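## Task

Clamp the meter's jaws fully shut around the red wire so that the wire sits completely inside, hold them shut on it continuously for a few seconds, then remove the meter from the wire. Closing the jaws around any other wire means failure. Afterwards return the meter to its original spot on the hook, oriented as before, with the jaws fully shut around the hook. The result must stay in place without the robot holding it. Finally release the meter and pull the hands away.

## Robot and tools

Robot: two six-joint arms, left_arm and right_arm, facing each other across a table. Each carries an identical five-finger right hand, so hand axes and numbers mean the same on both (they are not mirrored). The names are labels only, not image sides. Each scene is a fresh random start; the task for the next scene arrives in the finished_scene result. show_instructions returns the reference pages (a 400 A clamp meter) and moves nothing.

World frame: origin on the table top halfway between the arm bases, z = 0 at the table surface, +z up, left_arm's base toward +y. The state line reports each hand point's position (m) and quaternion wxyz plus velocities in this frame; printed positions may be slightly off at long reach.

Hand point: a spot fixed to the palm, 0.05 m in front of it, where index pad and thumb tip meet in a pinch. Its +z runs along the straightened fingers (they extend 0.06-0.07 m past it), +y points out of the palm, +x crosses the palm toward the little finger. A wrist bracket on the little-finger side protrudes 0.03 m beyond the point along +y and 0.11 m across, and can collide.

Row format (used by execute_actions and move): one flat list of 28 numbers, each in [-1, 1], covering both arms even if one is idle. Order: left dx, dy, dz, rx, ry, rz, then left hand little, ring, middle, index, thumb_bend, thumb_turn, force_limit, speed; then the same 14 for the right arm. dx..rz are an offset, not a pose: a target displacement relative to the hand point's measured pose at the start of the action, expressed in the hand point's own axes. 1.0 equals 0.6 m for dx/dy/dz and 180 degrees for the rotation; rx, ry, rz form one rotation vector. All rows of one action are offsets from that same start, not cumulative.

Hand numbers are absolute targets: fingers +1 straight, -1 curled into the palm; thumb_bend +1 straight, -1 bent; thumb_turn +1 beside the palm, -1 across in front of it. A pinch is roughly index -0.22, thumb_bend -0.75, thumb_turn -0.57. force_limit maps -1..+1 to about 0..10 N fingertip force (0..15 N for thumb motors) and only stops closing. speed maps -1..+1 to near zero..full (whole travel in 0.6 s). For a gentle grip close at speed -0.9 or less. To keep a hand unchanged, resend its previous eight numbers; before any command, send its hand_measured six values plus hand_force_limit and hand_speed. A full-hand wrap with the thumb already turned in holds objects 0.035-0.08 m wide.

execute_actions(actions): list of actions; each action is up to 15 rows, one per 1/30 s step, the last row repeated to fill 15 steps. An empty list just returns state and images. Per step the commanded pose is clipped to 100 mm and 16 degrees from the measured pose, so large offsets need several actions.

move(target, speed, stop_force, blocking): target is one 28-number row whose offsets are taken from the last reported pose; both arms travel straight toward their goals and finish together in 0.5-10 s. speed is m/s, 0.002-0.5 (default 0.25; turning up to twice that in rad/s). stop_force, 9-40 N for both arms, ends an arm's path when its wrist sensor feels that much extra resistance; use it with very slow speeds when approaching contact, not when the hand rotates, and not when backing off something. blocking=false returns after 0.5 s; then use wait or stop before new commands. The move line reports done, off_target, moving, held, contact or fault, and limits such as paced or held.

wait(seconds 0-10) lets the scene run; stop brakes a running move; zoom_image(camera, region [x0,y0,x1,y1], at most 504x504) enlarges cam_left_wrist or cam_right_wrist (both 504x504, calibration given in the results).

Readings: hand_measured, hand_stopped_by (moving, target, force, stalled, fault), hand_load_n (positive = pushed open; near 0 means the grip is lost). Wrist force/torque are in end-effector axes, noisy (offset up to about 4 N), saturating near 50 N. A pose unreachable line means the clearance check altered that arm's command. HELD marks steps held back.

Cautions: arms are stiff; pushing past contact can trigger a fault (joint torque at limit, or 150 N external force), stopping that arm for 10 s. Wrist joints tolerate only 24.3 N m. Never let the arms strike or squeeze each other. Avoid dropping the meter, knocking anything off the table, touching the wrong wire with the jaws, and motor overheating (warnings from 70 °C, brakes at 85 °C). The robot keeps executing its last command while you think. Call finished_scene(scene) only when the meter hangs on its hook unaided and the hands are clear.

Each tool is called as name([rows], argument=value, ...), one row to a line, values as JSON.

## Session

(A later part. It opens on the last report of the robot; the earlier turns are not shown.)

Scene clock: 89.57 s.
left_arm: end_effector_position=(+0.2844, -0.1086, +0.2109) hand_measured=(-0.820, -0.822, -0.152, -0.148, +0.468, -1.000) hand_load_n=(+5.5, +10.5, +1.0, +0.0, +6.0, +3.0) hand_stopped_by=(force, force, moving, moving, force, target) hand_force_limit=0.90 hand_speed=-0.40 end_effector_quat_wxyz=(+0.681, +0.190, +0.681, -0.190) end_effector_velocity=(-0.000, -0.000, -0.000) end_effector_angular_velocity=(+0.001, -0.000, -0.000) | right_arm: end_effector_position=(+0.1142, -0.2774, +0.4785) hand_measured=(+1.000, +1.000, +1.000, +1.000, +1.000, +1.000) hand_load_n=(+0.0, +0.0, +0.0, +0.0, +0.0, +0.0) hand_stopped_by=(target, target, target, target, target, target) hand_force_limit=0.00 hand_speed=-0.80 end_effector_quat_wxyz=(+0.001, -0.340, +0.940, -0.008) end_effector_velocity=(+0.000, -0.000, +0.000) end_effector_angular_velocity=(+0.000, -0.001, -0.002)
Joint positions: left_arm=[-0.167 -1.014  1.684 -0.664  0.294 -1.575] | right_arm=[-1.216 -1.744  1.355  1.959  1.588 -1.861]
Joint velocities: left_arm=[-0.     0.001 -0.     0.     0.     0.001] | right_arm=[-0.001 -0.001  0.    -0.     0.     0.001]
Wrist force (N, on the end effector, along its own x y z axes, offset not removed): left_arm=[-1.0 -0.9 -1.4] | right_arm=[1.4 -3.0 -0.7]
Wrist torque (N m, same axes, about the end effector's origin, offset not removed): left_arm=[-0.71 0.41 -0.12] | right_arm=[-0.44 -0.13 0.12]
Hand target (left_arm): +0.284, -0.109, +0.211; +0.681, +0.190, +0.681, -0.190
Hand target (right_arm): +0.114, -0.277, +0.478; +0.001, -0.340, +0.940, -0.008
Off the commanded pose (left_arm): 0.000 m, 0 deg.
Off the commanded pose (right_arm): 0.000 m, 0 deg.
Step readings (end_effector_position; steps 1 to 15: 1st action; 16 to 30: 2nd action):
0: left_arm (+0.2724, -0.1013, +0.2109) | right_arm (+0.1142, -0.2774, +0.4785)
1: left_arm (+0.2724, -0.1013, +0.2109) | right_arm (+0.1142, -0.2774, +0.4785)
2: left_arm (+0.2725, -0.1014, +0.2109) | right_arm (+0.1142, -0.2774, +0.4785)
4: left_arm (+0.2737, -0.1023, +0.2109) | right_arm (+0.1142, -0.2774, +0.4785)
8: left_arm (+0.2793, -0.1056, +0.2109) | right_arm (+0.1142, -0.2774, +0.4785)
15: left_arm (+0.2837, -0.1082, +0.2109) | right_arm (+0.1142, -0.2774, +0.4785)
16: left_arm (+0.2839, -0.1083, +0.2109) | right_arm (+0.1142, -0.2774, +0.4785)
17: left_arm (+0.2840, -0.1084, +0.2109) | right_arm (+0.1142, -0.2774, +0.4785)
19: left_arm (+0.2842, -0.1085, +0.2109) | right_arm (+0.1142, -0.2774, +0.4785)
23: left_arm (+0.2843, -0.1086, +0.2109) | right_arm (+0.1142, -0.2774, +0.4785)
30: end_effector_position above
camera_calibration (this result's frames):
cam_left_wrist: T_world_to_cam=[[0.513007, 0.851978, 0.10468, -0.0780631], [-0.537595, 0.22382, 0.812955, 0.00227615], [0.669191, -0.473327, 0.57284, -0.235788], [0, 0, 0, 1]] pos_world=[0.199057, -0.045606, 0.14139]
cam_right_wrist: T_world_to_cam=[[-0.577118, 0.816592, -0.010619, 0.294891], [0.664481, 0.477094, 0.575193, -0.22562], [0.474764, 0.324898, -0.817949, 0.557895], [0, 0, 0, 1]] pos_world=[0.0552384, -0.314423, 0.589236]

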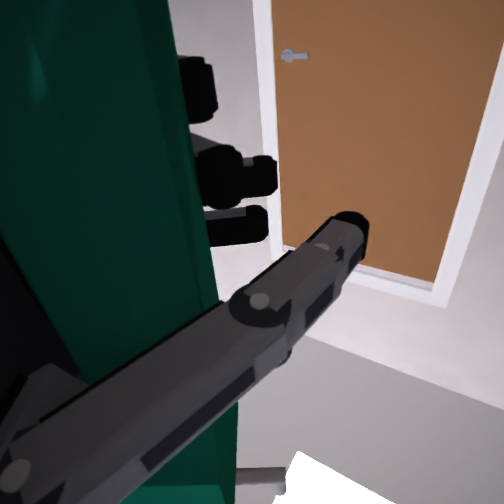

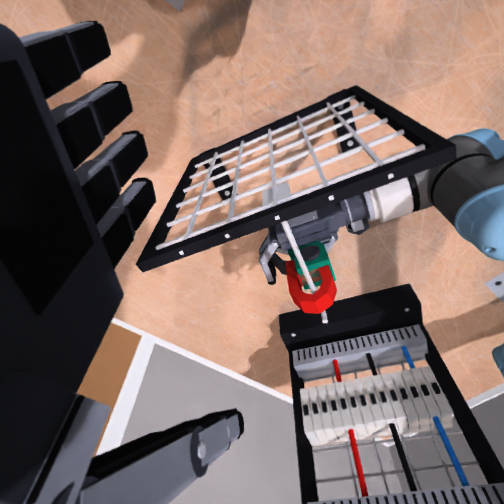

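execute_actions([
  [[0,0,0,0,0,0,-0.98,-0.98,-1,-0.3,-1,-1,0.8,-0.2,0,0,0,0,0,0,1,1,1,1,1,1,0,-0.8]],
])

wait(seconds=0.2)

Scene clock: 91.30 s.
left_arm: end_effector_position=(+0.2844, -0.1086, +0.2109) hand_measured=(-0.820, -0.822, -0.228, -0.230, +0.468, -1.000) hand_load_n=(+5.5, +10.5, +5.5, +0.0, +6.0, +3.5) hand_stopped_by=(force, force, moving, moving, force, target) hand_force_limit=0.80 hand_speed=-0.20 end_effector_quat_wxyz=(+0.681, +0.190, +0.681, -0.190) end_effector_velocity=(-0.000, -0.001, -0.000) end_effector_angular_velocity=(-0.001, +0.000, -0.001) | right_arm: end_effector_position=(+0.1142, -0.2774, +0.4785) hand_measured=(+1.000, +1.000, +1.000, +1.000, +1.000, +1.000) hand_load_n=(+0.0, +0.0, +0.0, +0.0, +0.0, +0.0) hand_stopped_by=(target, target, target, target, target, target) hand_force_limit=0.00 hand_speed=-0.80 end_effector_quat_wxyz=(+0.001, -0.340, +0.940, -0.008) end_effector_velocity=(-0.000, -0.000, +0.000) end_effector_angular_velocity=(+0.001, -0.001, -0.000)
Joint positions: left_arm=[-0.167 -1.014  1.683 -0.664  0.294 -1.575] | right_arm=[-1.216 -1.744  1.355  1.959  1.588 -1.861]
Joint velocities: left_arm=[ 0.     0.001 -0.002 -0.     0.001  0.   ] | right_arm=[-0.001 -0.001  0.    -0.001 -0.    -0.001]
Wrist force (N, on the end effector, along its own x y z axes, offset not removed): left_arm=[2.0 -1.8 -2.6] | right_arm=[2.3 -0.6 -0.3]
Wrist torque (N m, same axes, about the end effector's origin, offset not removed): left_arm=[-0.48 0.28 -0.08] | right_arm=[-0.12 -0.19 -0.01]
Hand target (left_arm): +0.284, -0.109, +0.211; +0.681, +0.190, +0.681, -0.190
Hand target (right_arm): +0.114, -0.277, +0.478; +0.001, -0.340, +0.940, -0.008
Off the commanded pose (left_arm): 0.000 m, 0 deg.
Off the commanded pose (right_arm): 0.000 m, 0 deg.
Step readings (end_effector_position):
0: left_arm (+0.2844, -0.1086, +0.2109) | right_arm (+0.1142, -0.2774, +0.4785)
1: left_arm (+0.2844, -0.1086, +0.2109) | right_arm (+0.1142, -0.2774, +0.4785)
2: left_arm (+0.2844, -0.1086, +0.2109) | right_arm (+0.1142, -0.2774, +0.4785)
4: left_arm (+0.2844, -0.1086, +0.2109) | right_arm (+0.1142, -0.2774, +0.4785)
8: left_arm (+0.2844, -0.1086, +0.2109) | right_arm (+0.1142, -0.2774, +0.4785)
15: end_effector_position above
camera_calibration (this result's frames):
cam_left_wrist: T_world_to_cam=[[0.513003, 0.851975, 0.104723, -0.0780717], [-0.537614, 0.223789, 0.812952, 0.00228196], [0.669178, -0.473347, 0.572837, -0.235794], [0, 0, 0, 1]] pos_world=[0.199066, -0.045608, 0.141393]
cam_right_wrist: T_world_to_cam=[[-0.577118, 0.816592, -0.010619, 0.294891], [0.66448, 0.477094, 0.575193, -0.22562], [0.474764, 0.324898, -0.817949, 0.557895], [0, 0, 0, 1]] pos_world=[0.0552384, -0.314423, 0.589236]

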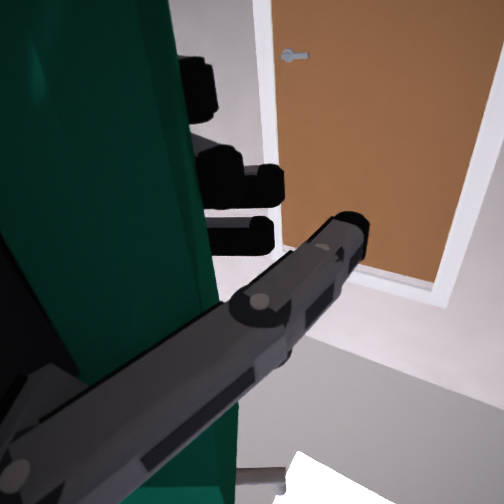

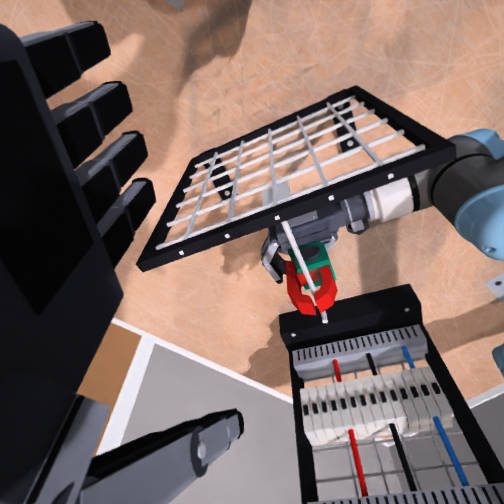

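Scene clock: 91.50 s.
left_arm: end_effector_position=(+0.2844, -0.1086, +0.2109) hand_measured=(-0.820, -0.822, -0.494, -0.300, +0.468, -1.000) hand_load_n=(+6.0, +11.0, +4.0, +0.0, +5.5, +3.5) hand_stopped_by=(force, force, moving, target, force, target) hand_force_limit=0.80 hand_speed=-0.20 end_effector_quat_wxyz=(+0.681, +0.190, +0.681, -0.190) end_effector_velocity=(-0.000, -0.001, -0.000) end_effector_angular_velocity=(-0.000, -0.000, -0.002) | right_arm: end_effector_position=(+0.1142, -0.2774, +0.4785) hand_measured=(+1.000, +1.000, +1.000, +1.000, +1.000, +1.000) hand_load_n=(+0.0, +0.0, +0.0, +0.0, +0.0, +0.0) hand_stopped_by=(target, target, target, target, target, target) hand_force_limit=0.00 hand_speed=-0.80 end_effector_quat_wxyz=(+0.001, -0.340, +0.940, -0.008) end_effector_velocity=(+0.000, -0.000, -0.000) end_effector_angular_velocity=(-0.001, -0.001, +0.002)
Joint positions: left_arm=[-0.167 -1.014  1.683 -0.664  0.294 -1.575] | right_arm=[-1.216 -1.744  1.355  1.959  1.588 -1.861]
Joint velocities: left_arm=[-0.     0.    -0.    -0.     0.001  0.   ] | right_arm=[ 0.    -0.    -0.    -0.     0.001 -0.002]
Wrist force (N, on the end effector, along its own x y z axes, offset not removed): left_arm=[5.2 -3.9 0.7] | right_arm=[0.4 1.9 1.5]
Wrist torque (N m, same axes, about the end effector's origin, offset not removed): left_arm=[-0.77 -0.60 0.07] | right_arm=[0.14 -0.05 0.15]
Hand target (left_arm): +0.284, -0.109, +0.211; +0.681, +0.190, +0.681, -0.190
Hand target (right_arm): +0.114, -0.277, +0.478; +0.001, -0.340, +0.940, -0.008
Off the commanded pose (left_arm): 0.000 m, 0 deg.
Off the commanded pose (right_arm): 0.000 m, 0 deg.
wait: 0.20 s; no rest
camera_calibration (this result's frames):
cam_left_wrist: T_world_to_cam=[[0.513002, 0.851975, 0.104723, -0.0780717], [-0.537614, 0.223789, 0.812952, 0.00228199], [0.669179, -0.473347, 0.572837, -0.235794], [0, 0, 0, 1]] pos_world=[0.199066, -0.045608, 0.141393]
cam_right_wrist: T_world_to_cam=[[-0.577118, 0.816592, -0.0106191, 0.294891], [0.66448, 0.477094, 0.575193, -0.22562], [0.474764, 0.324898, -0.817949, 0.557895], [0, 0, 0, 1]] pos_world=[0.0552384, -0.314423, 0.589236]

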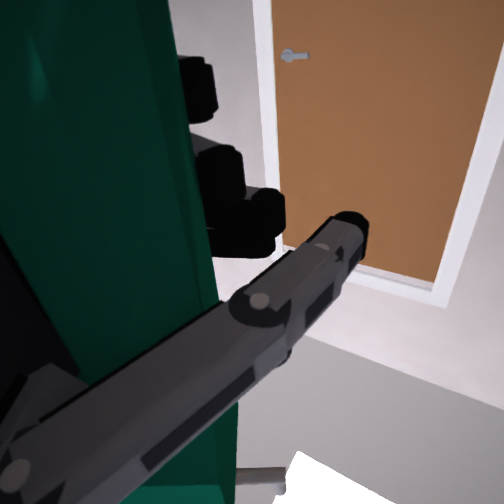

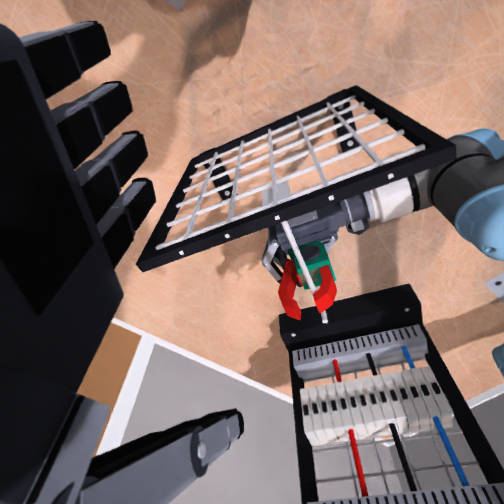

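execute_actions([
  [[0,0,0,0,0,0,-0.98,-0.98,0.3,0.3,-1,-1,0.8,-0.2,0,0,0,0,0,0,1,1,1,1,1,1,0,-0.8]],
  [[0,0,0,0,0,0,-0.98,-0.98,0.3,0.3,-1,-1,0.8,-0.2,0,0,0,0,0,0,1,1,1,1,1,1,0,-0.8]],
  [[0,0,0,0,0,0,-0.98,-0.98,-0.45,-0.45,-1,-1,0.8,-0.2,0,0,0,0,0,0,1,1,1,1,1,1,0,-0.8]],
  [[0,0,0,0,0,0,-0.98,-0.98,-0.45,-0.45,-1,-1,0.8,-0.5,0,0,0,0,0,0,1,1,1,1,1,1,0,-0.8]],
])

Scene clock: 95.83 s.
left_arm: end_effector_position=(+0.2844, -0.1086, +0.2109) hand_measured=(-0.820, -0.822, -0.448, -0.450, +0.468, -1.000) hand_load_n=(+6.5, +11.0, +3.5, +0.0, +5.5, +3.5) hand_stopped_by=(force, force, target, target, force, target) hand_force_limit=0.80 hand_speed=-0.50 end_effector_quat_wxyz=(+0.681, +0.190, +0.681, -0.190) end_effector_velocity=(+0.000, +0.000, +0.000) end_effector_angular_velocity=(+0.000, -0.000, +0.001) | right_arm: end_effector_position=(+0.1142, -0.2774, +0.4785) hand_measured=(+1.000, +1.000, +1.000, +1.000, +1.000, +1.000) hand_load_n=(+0.0, +0.0, +0.0, +0.0, +0.0, +0.0) hand_stopped_by=(target, target, target, target, target, target) hand_force_limit=0.00 hand_speed=-0.80 end_effector_quat_wxyz=(+0.001, -0.340, +0.940, -0.008) end_effector_velocity=(-0.000, -0.000, -0.000) end_effector_angular_velocity=(-0.000, -0.001, +0.002)
Joint positions: left_arm=[-0.167 -1.014  1.683 -0.664  0.294 -1.575] | right_arm=[-1.216 -1.744  1.355  1.959  1.588 -1.861]
Joint velocities: left_arm=[ 0.    -0.001  0.001  0.    -0.    -0.   ] | right_arm=[ 0.001 -0.     0.    -0.001  0.001 -0.001]
Wrist force (N, on the end effector, along its own x y z axes, offset not removed): left_arm=[-0.7 -8.1 -1.9] | right_arm=[2.6 1.4 0.9]
Wrist torque (N m, same axes, about the end effector's origin, offset not removed): left_arm=[-1.06 0.50 -0.47] | right_arm=[-0.16 -0.35 0.00]
Hand target (left_arm): +0.284, -0.109, +0.211; +0.681, +0.190, +0.681, -0.190
Hand target (right_arm): +0.114, -0.277, +0.478; +0.001, -0.340, +0.940, -0.008
Off the commanded pose (left_arm): 0.000 m, 0 deg.
Off the commanded pose (right_arm): 0.000 m, 0 deg.
Step readings (end_effector_position; steps 1 to 15: 1st action; 16 to 30: 2nd action; 31 to 45: 3rd action; 46 to 60: 4th action):
0: left_arm (+0.2844, -0.1086, +0.2109) | right_arm (+0.1142, -0.2774, +0.4785)
1: left_arm (+0.2844, -0.1086, +0.2109) | right_arm (+0.1142, -0.2774, +0.4785)
2: left_arm (+0.2844, -0.1086, +0.2109) | right_arm (+0.1142, -0.2774, +0.4785)
4: left_arm (+0.2844, -0.1086, +0.2109) | right_arm (+0.1142, -0.2774, +0.4785)
8: left_arm (+0.2844, -0.1086, +0.2109) | right_arm (+0.1142, -0.2774, +0.4785)
15: left_arm (+0.2844, -0.1086, +0.2109) | right_arm (+0.1142, -0.2774, +0.4785)
16: left_arm (+0.2844, -0.1086, +0.2109) | right_arm (+0.1142, -0.2774, +0.4785)
17: left_arm (+0.2844, -0.1086, +0.2109) | right_arm (+0.1142, -0.2774, +0.4785)
19: left_arm (+0.2844, -0.1086, +0.2109) | right_arm (+0.1142, -0.2774, +0.4785)
23: left_arm (+0.2844, -0.1086, +0.2109) | right_arm (+0.1142, -0.2774, +0.4785)
30: left_arm (+0.2844, -0.1086, +0.2109) | right_arm (+0.1142, -0.2774, +0.4785)
31: left_arm (+0.2844, -0.1086, +0.2109) | right_arm (+0.1142, -0.2774, +0.4785)
32: left_arm (+0.2844, -0.1086, +0.2109) | right_arm (+0.1142, -0.2774, +0.4785)
34: left_arm (+0.2844, -0.1086, +0.2109) | right_arm (+0.1142, -0.2774, +0.4785)
38: left_arm (+0.2844, -0.1086, +0.2109) | right_arm (+0.1142, -0.2774, +0.4785)
45: left_arm (+0.2844, -0.1086, +0.2109) | right_arm (+0.1142, -0.2774, +0.4785)
46: left_arm (+0.2844, -0.1086, +0.2109) | right_arm (+0.1142, -0.2774, +0.4785)
47: left_arm (+0.2844, -0.1086, +0.2109) | right_arm (+0.1142, -0.2774, +0.4785)
49: left_arm (+0.2844, -0.1086, +0.2109) | right_arm (+0.1142, -0.2774, +0.4785)
53: left_arm (+0.2844, -0.1086, +0.2109) | right_arm (+0.1142, -0.2774, +0.4785)
60: end_effector_position above
camera_calibration (this result's frames):
cam_left_wrist: T_world_to_cam=[[0.513005, 0.851979, 0.104682, -0.0780646], [-0.537596, 0.223817, 0.812955, 0.00228175], [0.669191, -0.473327, 0.57284, -0.235794], [0, 0, 0, 1]] pos_world=[0.199066, -0.0456089, 0.141389]
cam_right_wrist: T_world_to_cam=[[-0.577118, 0.816592, -0.0106191, 0.294891], [0.66448, 0.477094, 0.575193, -0.22562], [0.474764, 0.324898, -0.817949, 0.557895], [0, 0, 0, 1]] pos_world=[0.0552385, -0.314423, 0.589237]

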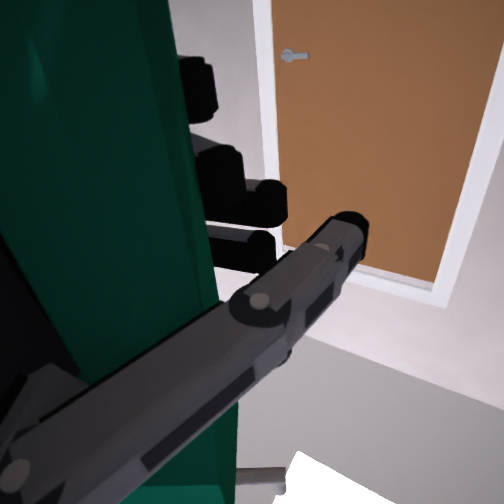

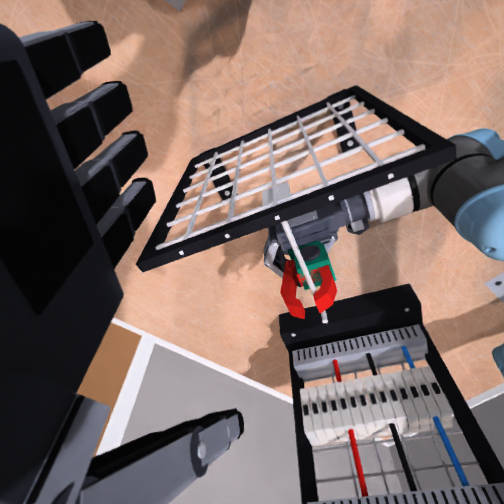

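execute_actions([
  [[0,0,0,0,0,0,-0.98,-0.98,1,1,-1,-1,0.8,-0.3,0,0,0,0,0,0,1,1,1,1,1,1,0,-0.8],[0,0,0,0,0,0,-0.98,-0.98,1,1,-1,-1,0.8,-0.3,0,0,0,0,0,0,1,1,1,1,1,1,0,-0.8],[0,0,0,0,0,0,-0.98,-0.98,1,1,-1,-1,0.8,-0.3,0,0,0,0,0,0,1,1,1,1,1,1,0,-0.8],[0,0,0,0,0,0,-0.98,-0.98,1,1,-1,-1,0.8,-0.3,0,0,0,0,0,0,1,1,1,1,1,1,0,-0.8],[0,0,0,0,0,0,-0.98,-0.98,1,1,-1,-1,0.8,-0.3,0,0,0,0,0,0,1,1,1,1,1,1,0,-0.8],[0,0,0,0,0,0,-0.98,-0.98,1,1,-1,-1,0.8,-0.3,0,0,0,0,0,0,1,1,1,1,1,1,0,-0.8],[0,0,0,0,0,0,-0.98,-0.98,1,1,-1,-1,0.8,-0.3,0,0,0,0,0,0,1,1,1,1,1,1,0,-0.8],[0,0,0,0,0,0,-0.98,-0.98,1,1,-1,-1,0.8,-0.3,0,0,0,0,0,0,1,1,1,1,1,1,0,-0.8],[0,0,0,0,0,0,-0.98,-0.98,1,1,-1,-1,0.8,-0.3,0,0,0,0,0,0,1,1,1,1,1,1,0,-0.8],[0.0015,0,0,0,0,0,-0.98,-0.98,1,1,-1,-1,0.8,-0.3,0,0,0,0,0,0,1,1,1,1,1,1,0,-0.8],[0.003,0,0,0,0,0,-0.98,-0.98,1,1,-1,-1,0.8,-0.3,0,0,0,0,0,0,1,1,1,1,1,1,0,-0.8],[0.005,0,0,0,0,0,-0.98,-0.98,1,1,-1,-1,0.8,-0.3,0,0,0,0,0,0,1,1,1,1,1,1,0,-0.8],[0.007,0,0,0,0,0,-0.98,-0.98,1,1,-1,-1,0.8,-0.3,0,0,0,0,0,0,1,1,1,1,1,1,0,-0.8],[0.0085,0,0,0,0,0,-0.98,-0.98,1,1,-1,-1,0.8,-0.3,0,0,0,0,0,0,1,1,1,1,1,1,0,-0.8],[0.0095,0,0,0,0,0,-0.98,-0.98,1,1,-1,-1,0.8,-0.3,0,0,0,0,0,0,1,1,1,1,1,1,0,-0.8]],
])

wait(seconds=0.5)

zoom_image(camera="cam_right_wrist", region=[240, 170, 400, 330])

Scene clock: 98.43 s.
left_arm: end_effector_position=(+0.2844, -0.1086, +0.2085) hand_measured=(-0.820, -0.822, +0.014, +0.012, +0.468, -1.000) hand_load_n=(+6.5, +11.0, +0.0, +0.0, +5.5, +3.5) hand_stopped_by=(force, force, moving, moving, force, target) hand_force_limit=0.80 hand_speed=-0.30 end_effector_quat_wxyz=(+0.680, +0.191, +0.681, -0.190) end_effector_velocity=(+0.000, +0.000, -0.024) end_effector_angular_velocity=(+0.000, +0.001, +0.001) | right_arm: end_effector_position=(+0.1142, -0.2774, +0.4785) hand_measured=(+1.000, +1.000, +1.000, +1.000, +1.000, +1.000) hand_load_n=(+0.0, +0.0, +0.0, +0.0, +0.0, +0.0) hand_stopped_by=(target, target, target, target, target, target) hand_force_limit=0.00 hand_speed=-0.80 end_effector_quat_wxyz=(+0.001, -0.340, +0.940, -0.008) end_effector_velocity=(-0.000, +0.000, -0.000) end_effector_angular_velocity=(+0.000, -0.000, +0.000)
Joint positions: left_arm=[-0.167 -1.011  1.685 -0.669  0.294 -1.576] | right_arm=[-1.216 -1.744  1.355  1.959  1.588 -1.861]
Joint velocities: left_arm=[ 0.     0.035  0.016 -0.047 -0.001 -0.004] | right_arm=[ 0. -0.  0. -0.  0.  0.]
Wrist force (N, on the end effector, along its own x y z axes, offset not removed): left_arm=[-5.3 -0.3 1.6] | right_arm=[0.3 -2.1 -2.8]
Wrist torque (N m, same axes, about the end effector's origin, offset not removed): left_arm=[-0.09 1.10 -0.54] | right_arm=[-0.20 -0.04 -0.01]
Hand target (left_arm): +0.284, -0.109, +0.205; +0.680, +0.190, +0.682, -0.190
Hand target (right_arm): +0.114, -0.277, +0.478; +0.001, -0.340, +0.940, -0.008
Off the commanded pose (left_arm): 0.003 m, 0 deg.
Off the commanded pose (right_arm): 0.000 m, 0 deg.
Step readings (end_effector_position):
0: left_arm (+0.2844, -0.1086, +0.2109) | right_arm (+0.1142, -0.2774, +0.4785)
1: left_arm (+0.2844, -0.1086, +0.2109) | right_arm (+0.1142, -0.2774, +0.4785)
2: left_arm (+0.2844, -0.1086, +0.2109) | right_arm (+0.1142, -0.2774, +0.4785)
4: left_arm (+0.2844, -0.1086, +0.2109) | right_arm (+0.1142, -0.2774, +0.4785)
8: left_arm (+0.2844, -0.1086, +0.2109) | right_arm (+0.1142, -0.2774, +0.4785)
15: end_effector_position above
camera_calibration (this result's frames):
cam_left_wrist: T_world_to_cam=[[0.513008, 0.851968, 0.104754, -0.0778364], [-0.537571, 0.223733, 0.812995, 0.00420363], [0.669209, -0.473386, 0.57277, -0.23442], [0, 0, 0, 1]] pos_world=[0.199066, -0.0455972, 0.139005]
cam_right_wrist: T_world_to_cam=[[-0.577118, 0.816592, -0.0106191, 0.294892], [0.664481, 0.477095, 0.575193, -0.22562], [0.474764, 0.324898, -0.817949, 0.557895], [0, 0, 0, 1]] pos_world=[0.0552385, -0.314423, 0.589236]

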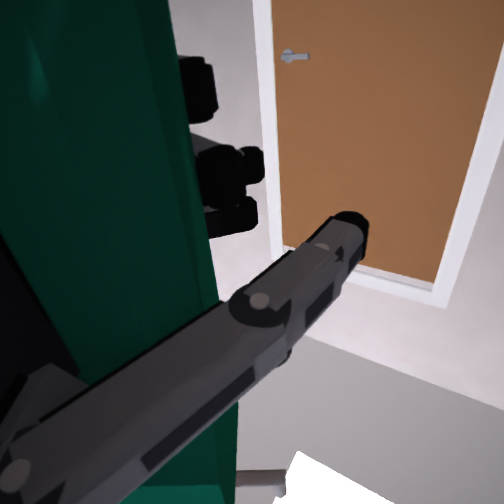

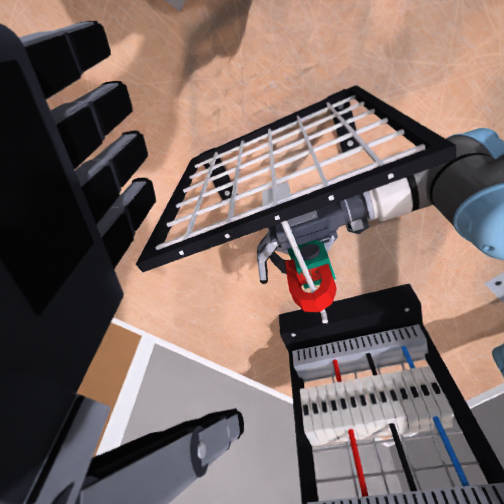

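Scene clock: 98.93 s.
left_arm: end_effector_position=(+0.2844, -0.1086, +0.2052) hand_measured=(-0.820, -0.822, +0.598, +0.596, +0.468, -1.000) hand_load_n=(+6.5, +11.0, +0.0, +0.0, +5.5, +3.5) hand_stopped_by=(force, force, moving, moving, force, target) hand_force_limit=0.80 hand_speed=-0.30 end_effector_quat_wxyz=(+0.680, +0.190, +0.682, -0.190) end_effector_velocity=(-0.000, -0.000, -0.000) end_effector_angular_velocity=(+0.000, -0.000, -0.003) | right_arm: end_effector_position=(+0.1142, -0.2774, +0.4785) hand_measured=(+1.000, +1.000, +1.000, +1.000, +1.000, +1.000) hand_load_n=(+0.0, +0.0, +0.0, +0.0, +0.0, +0.0) hand_stopped_by=(target, target, target, target, target, target) hand_force_limit=0.00 hand_speed=-0.80 end_effector_quat_wxyz=(+0.001, -0.340, +0.940, -0.008) end_effector_velocity=(+0.000, +0.000, -0.000) end_effector_angular_velocity=(-0.001, +0.001, +0.001)
Joint positions: left_arm=[-0.167 -1.006  1.687 -0.676  0.294 -1.576] | right_arm=[-1.216 -1.744  1.355  1.959  1.588 -1.861]
Joint velocities: left_arm=[-0.    -0.001  0.001 -0.     0.003 -0.   ] | right_arm=[ 0.001  0.001 -0.     0.     0.     0.   ]
Wrist force (N, on the end effector, along its own x y z axes, offset not removed): left_arm=[4.2 -2.3 -0.8] | right_arm=[2.8 1.9 1.0]
Wrist torque (N m, same axes, about the end effector's origin, offset not removed): left_arm=[-0.43 -0.21 0.14] | right_arm=[0.14 -0.44 0.09]
Hand target (left_arm): +0.284, -0.109, +0.205; +0.680, +0.190, +0.682, -0.190
Hand target (right_arm): +0.114, -0.277, +0.478; +0.001, -0.340, +0.940, -0.008
Off the commanded pose (left_arm): 0.000 m, 0 deg.
Off the commanded pose (right_arm): 0.000 m, 0 deg.
wait: 0.50 s; no rest
camera_calibration (this result's frames):
cam_left_wrist: T_world_to_cam=[[0.513021, 0.85197, 0.104673, -0.0774975], [-0.537462, 0.223745, 0.813064, 0.00680302], [0.669286, -0.473377, 0.572688, -0.232561], [0, 0, 0, 1]] pos_world=[0.199064, -0.0455856, 0.135765]
cam_right_wrist: T_world_to_cam=[[-0.577118, 0.816592, -0.010619, 0.294891], [0.66448, 0.477094, 0.575193, -0.22562], [0.474764, 0.324898, -0.817949, 0.557895], [0, 0, 0, 1]] pos_world=[0.0552384, -0.314423, 0.589236]

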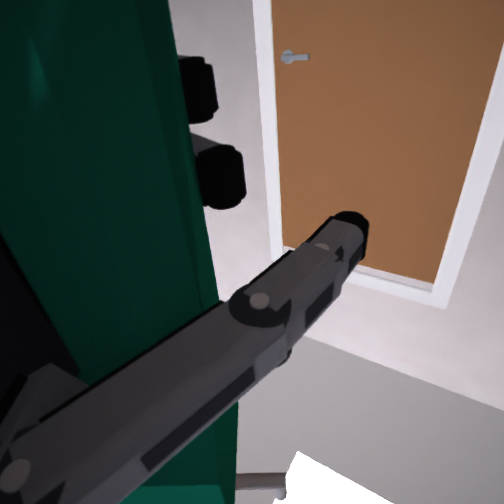

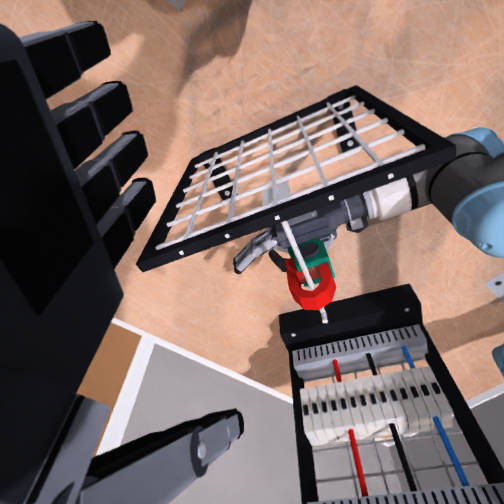

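Region (240, 170, 400, 330) of cam_right_wrist's 504x504 image, scaled by 3.150, with more detail than that image has.

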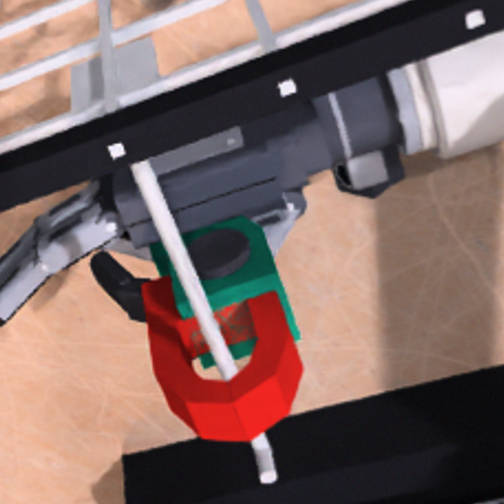

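execute_actions([
  [[0.0013,0,-0.0015,0,0,0,1,1,1,1,1,-1,0.8,-0.2,0,0,0,0,0,0,1,1,1,1,1,1,0,-0.8]],
  [[0,-0.002,-0.002,0,0,0,1,1,1,1,1,-1,0.8,0.3,0,0,0,0,0,0,1,1,1,1,1,1,0,-0.8],[0,-0.0035,-0.0035,0,0,0,1,1,1,1,1,-1,0.8,0.3,0,0,0,0,0,0,1,1,1,1,1,1,0,-0.8],[0,-0.005,-0.005,0,0,0,1,1,1,1,1,-1,0.8,0.3,0,0,0,0,0,0,1,1,1,1,1,1,0,-0.8]],
])

zoom_image(camera="cam_right_wrist", region=[240, 170, 400, 330])

Scene clock: 102.17 s.
left_arm: end_effector_position=(+0.2796, -0.1091, +0.2045) hand_measured=(+0.762, +0.758, +1.000, +1.000, +1.000, -1.000) hand_load_n=(+0.0, +0.5, +0.0, +0.0, +0.0, +0.0) hand_stopped_by=(moving, moving, target, target, target, target) hand_force_limit=0.80 hand_speed=0.30 end_effector_quat_wxyz=(+0.680, +0.190, +0.682, -0.190) end_effector_velocity=(-0.001, +0.000, -0.001) end_effector_angular_velocity=(+0.003, -0.001, -0.000) | right_arm: end_effector_position=(+0.1142, -0.2774, +0.4785) hand_measured=(+1.000, +1.000, +1.000, +1.000, +1.000, +1.000) hand_load_n=(+0.0, +0.0, +0.0, +0.0, +0.0, +0.0) hand_stopped_by=(target, target, target, target, target, target) hand_force_limit=0.00 hand_speed=-0.80 end_effector_quat_wxyz=(+0.001, -0.340, +0.940, -0.008) end_effector_velocity=(+0.000, +0.000, -0.000) end_effector_angular_velocity=(+0.000, +0.000, +0.000)
Joint positions: left_arm=[-0.176 -1.004  1.686 -0.677  0.285 -1.576] | right_arm=[-1.216 -1.744  1.355  1.959  1.588 -1.861]
Joint velocities: left_arm=[-0.001  0.001  0.001  0.    -0.001  0.   ] | right_arm=[ 0.  0.  0. -0. -0.  0.]
Wrist force (N, on the end effector, along its own x y z axes, offset not removed): left_arm=[1.3 1.4 -3.3] | right_arm=[0.8 0.3 0.2]
Wrist torque (N m, same axes, about the end effector's origin, offset not removed): left_arm=[0.33 -0.03 -0.03] | right_arm=[0.05 -0.25 0.29]
Hand target (left_arm): +0.280, -0.109, +0.204; +0.680, +0.190, +0.682, -0.190
Hand target (right_arm): +0.114, -0.277, +0.478; +0.001, -0.340, +0.940, -0.008
Off the commanded pose (left_arm): 0.000 m, 0 deg.
Off the commanded pose (right_arm): 0.000 m, 0 deg.
Step readings (end_effector_position; steps 1 to 15: 1st action; 16 to 30: 2nd action):
0: left_arm (+0.2844, -0.1086, +0.2052) | right_arm (+0.1142, -0.2774, +0.4785)
1: left_arm (+0.2844, -0.1086, +0.2052) | right_arm (+0.1142, -0.2774, +0.4785)
2: left_arm (+0.2843, -0.1085, +0.2051) | right_arm (+0.1142, -0.2774, +0.4785)
4: left_arm (+0.2840, -0.1084, +0.2048) | right_arm (+0.1142, -0.2774, +0.4785)
8: left_arm (+0.2837, -0.1082, +0.2046) | right_arm (+0.1142, -0.2774, +0.4785)
15: left_arm (+0.2836, -0.1082, +0.2045) | right_arm (+0.1142, -0.2774, +0.4785)
16: left_arm (+0.2836, -0.1082, +0.2045) | right_arm (+0.1142, -0.2774, +0.4785)
17: left_arm (+0.2834, -0.1082, +0.2044) | right_arm (+0.1142, -0.2774, +0.4785)
19: left_arm (+0.2822, -0.1085, +0.2044) | right_arm (+0.1142, -0.2774, +0.4785)
23: left_arm (+0.2803, -0.1090, +0.2045) | right_arm (+0.1142, -0.2774, +0.4785)
30: end_effector_position above
camera_calibration (this result's frames):
cam_left_wrist: T_world_to_cam=[[0.513013, 0.851979, 0.104645, -0.0745153], [-0.537476, 0.223775, 0.813046, 0.00496959], [0.669281, -0.473347, 0.572717, -0.229176], [0, 0, 0, 1]] pos_world=[0.194282, -0.0461066, 0.13501]
cam_right_wrist: T_world_to_cam=[[-0.577118, 0.816592, -0.010619, 0.294891], [0.66448, 0.477094, 0.575193, -0.22562], [0.474764, 0.324898, -0.817949, 0.557895], [0, 0, 0, 1]] pos_world=[0.0552385, -0.314423, 0.589236]

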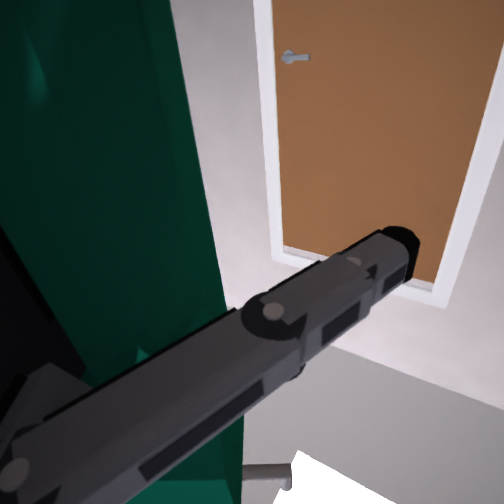

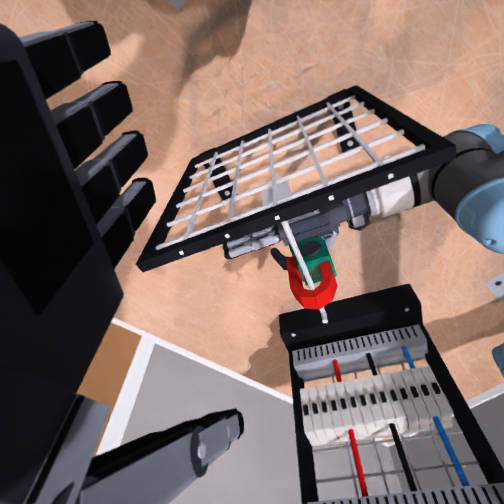

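Region (240, 170, 400, 330) of cam_right_wrist's 504x504 image, scaled by 3.150, with more detail than that image has.

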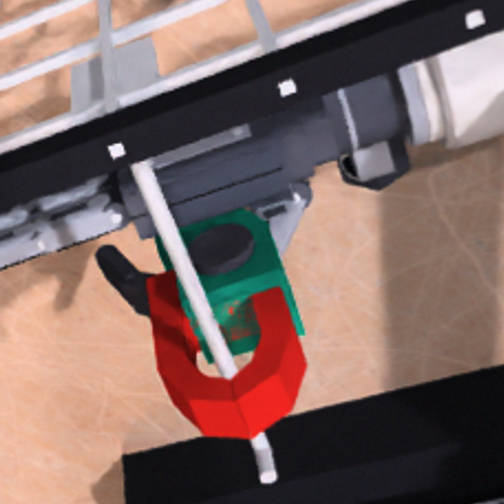

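move(target=[0,-0.045,-0.39,0.09,0,0,1,1,1,1,1,-1,0.8,0.3,0,0,0,0,0,0,1,1,1,1,1,1,0,-0.8], speed=0.22)

zoom_image(camera="cam_right_wrist", region=[240, 170, 400, 330])

Scene clock: 104.37 s.
left_arm: end_effector_position=(+0.0663, -0.0108, +0.2051) hand_measured=(+1.000, +1.000, +1.000, +1.000, +1.000, -1.000) hand_load_n=(+0.0, +0.0, +0.0, +0.0, +0.0, +0.0) hand_stopped_by=(target, target, target, target, target, target) hand_force_limit=0.80 hand_speed=0.30 end_effector_quat_wxyz=(+0.647, +0.284, +0.648, -0.284) end_effector_velocity=(-0.002, +0.001, +0.000) end_effector_angular_velocity=(-0.001, -0.001, -0.002) | right_arm: end_effector_position=(+0.1142, -0.2774, +0.4785) hand_measured=(+1.000, +1.000, +1.000, +1.000, +1.000, +1.000) hand_load_n=(+0.0, +0.0, +0.0, +0.0, +0.0, +0.0) hand_stopped_by=(target, target, target, target, target, target) hand_force_limit=0.00 hand_speed=-0.80 end_effector_quat_wxyz=(+0.001, -0.340, +0.940, -0.008) end_effector_velocity=(+0.001, -0.000, +0.000) end_effector_angular_velocity=(+0.000, -0.001, -0.004)
Joint positions: left_arm=[-0.689 -1.226  2.052 -0.812  0.054 -1.585] | right_arm=[-1.216 -1.744  1.355  1.959  1.588 -1.861]
Joint velocities: left_arm=[-0.005 -0.005  0.01  -0.034 -0.003  0.029] | right_arm=[-0.003 -0.001  0.    -0.    -0.     0.001]
Wrist force (N, on the end effector, along its own x y z axes, offset not removed): left_arm=[-4.5 0.6 -3.4] | right_arm=[0.4 1.1 0.1]
Wrist torque (N m, same axes, about the end effector's origin, offset not removed): left_arm=[-0.02 0.92 -0.17] | right_arm=[0.15 -0.08 0.11]
Hand target (left_arm): +0.066, -0.011, +0.205; +0.647, +0.284, +0.648, -0.284
Hand target (right_arm): +0.114, -0.277, +0.478; +0.001, -0.340, +0.940, -0.008
Off the commanded pose (left_arm): 0.001 m, 0 deg.
Off the commanded pose (right_arm): 0.000 m, 0 deg.
move: done
camera_calibration (this result's frames):
cam_left_wrist: T_world_to_cam=[[0.730123, 0.675241, 0.104741, -0.065235], [-0.454267, 0.365142, 0.812596, -0.136066], [0.510453, -0.640876, 0.573338, -0.0315868], [0, 0, 0, 1]] pos_world=[0.0019427, 0.0734896, 0.13551]
cam_right_wrist: T_world_to_cam=[[-0.577118, 0.816592, -0.010619, 0.294891], [0.66448, 0.477094, 0.575193, -0.22562], [0.474764, 0.324898, -0.817949, 0.557895], [0, 0, 0, 1]] pos_world=[0.0552385, -0.314423, 0.589236]

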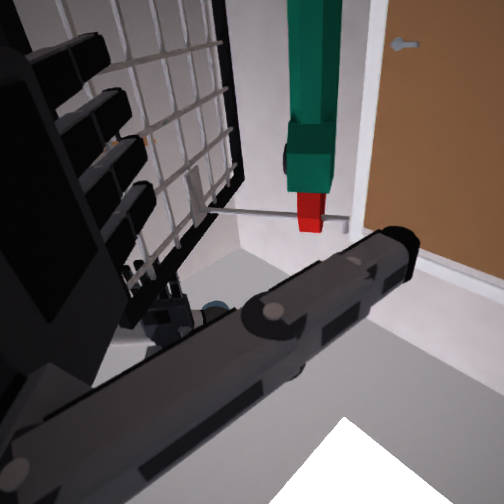

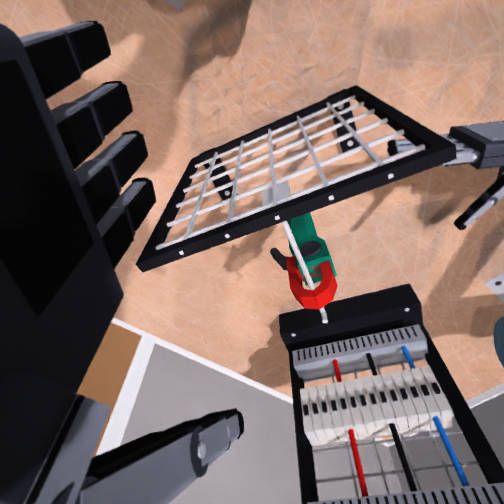

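Region (240, 170, 400, 330) of cam_right_wrist's 504x504 image, scaled by 3.150, with more detail than that image has.

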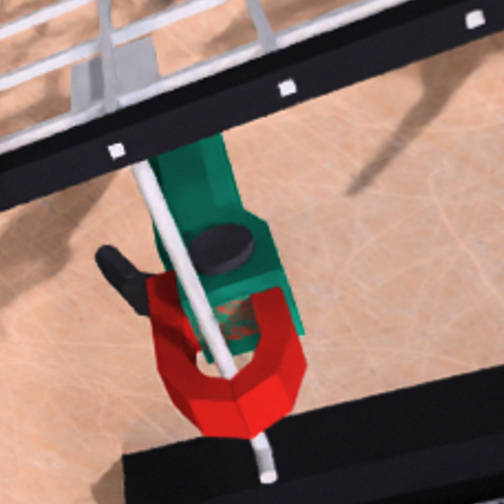

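wait(seconds=4)

zoom_image(camera="cam_right_wrist", region=[240, 170, 400, 330])

Scene clock: 108.77 s.
left_arm: end_effector_position=(+0.0660, -0.0107, +0.2051) hand_measured=(+1.000, +1.000, +1.000, +1.000, +1.000, -1.000) hand_load_n=(+0.0, +0.0, +0.0, +0.0, +0.0, +0.0) hand_stopped_by=(target, target, target, target, target, target) hand_force_limit=0.80 hand_speed=0.30 end_effector_quat_wxyz=(+0.647, +0.284, +0.648, -0.284) end_effector_velocity=(+0.000, +0.000, +0.000) end_effector_angular_velocity=(+0.000, -0.000, +0.001) | right_arm: end_effector_position=(+0.1142, -0.2774, +0.4785) hand_measured=(+1.000, +1.000, +1.000, +1.000, +1.000, +1.000) hand_load_n=(+0.0, +0.0, +0.0, +0.0, +0.0, +0.0) hand_stopped_by=(target, target, target, target, target, target) hand_force_limit=0.00 hand_speed=-0.80 end_effector_quat_wxyz=(+0.001, -0.340, +0.940, -0.008) end_effector_velocity=(+0.000, +0.000, -0.000) end_effector_angular_velocity=(+0.001, +0.000, +0.000)
Joint positions: left_arm=[-0.69  -1.227  2.054 -0.817  0.054 -1.581] | right_arm=[-1.216 -1.744  1.355  1.959  1.588 -1.861]
Joint velocities: left_arm=[-0.    -0.     0.001  0.    -0.001  0.   ] | right_arm=[-0.     0.001 -0.    -0.001 -0.001 -0.   ]
Wrist force (N, on the end effector, along its own x y z axes, offset not removed): left_arm=[-1.7 2.0 0.7] | right_arm=[2.3 -2.2 -0.4]
Wrist torque (N m, same axes, about the end effector's origin, offset not removed): left_arm=[-0.01 0.39 -0.04] | right_arm=[-0.33 -0.31 -0.05]
Hand target (left_arm): +0.066, -0.011, +0.205; +0.647, +0.284, +0.648, -0.284
Hand target (right_arm): +0.114, -0.277, +0.478; +0.001, -0.340, +0.940, -0.008
Off the commanded pose (left_arm): 0.001 m, 0 deg.
Off the commanded pose (right_arm): 0.000 m, 0 deg.
wait: 4.00 s; at rest from the start
camera_calibration (this result's frames):
cam_left_wrist: T_world_to_cam=[[0.73025, 0.675102, 0.104749, -0.0651758], [-0.454317, 0.365367, 0.812467, -0.136187], [0.510227, -0.640893, 0.573519, -0.0314254], [0, 0, 0, 1]] pos_world=[0.00175683, 0.0736181, 0.135497]
cam_right_wrist: T_world_to_cam=[[-0.577118, 0.816592, -0.0106192, 0.294892], [0.66448, 0.477095, 0.575193, -0.22562], [0.474764, 0.324898, -0.817949, 0.557896], [0, 0, 0, 1]] pos_world=[0.0552384, -0.314423, 0.589236]

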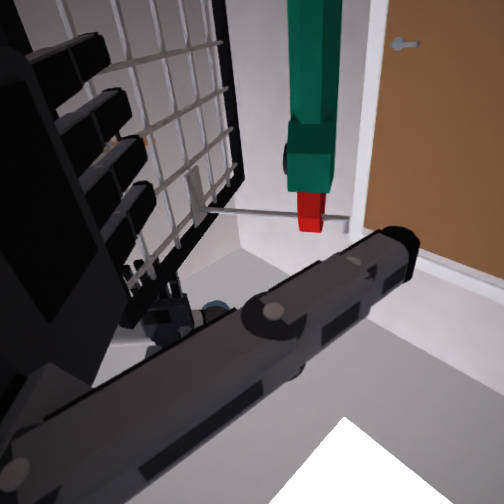

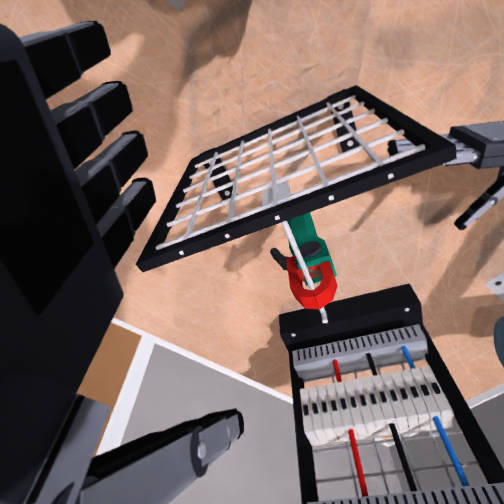

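Region (240, 170, 400, 330) of cam_right_wrist's 504x504 image, scaled by 3.150, with more detail than that image has.

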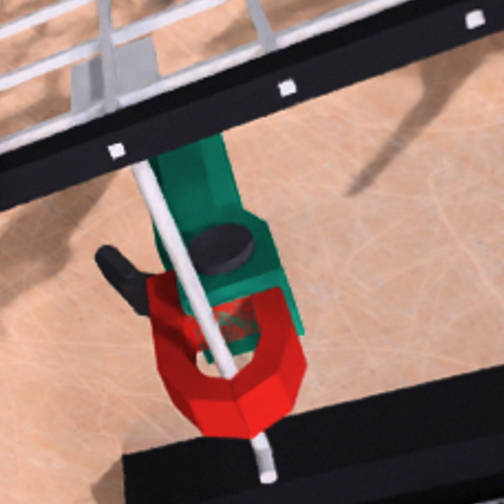

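The meter is hanging still at its original spot with the jaws closed, and the hand is clear.

finished_scene(scene=2)

The scene is finished: the task was done.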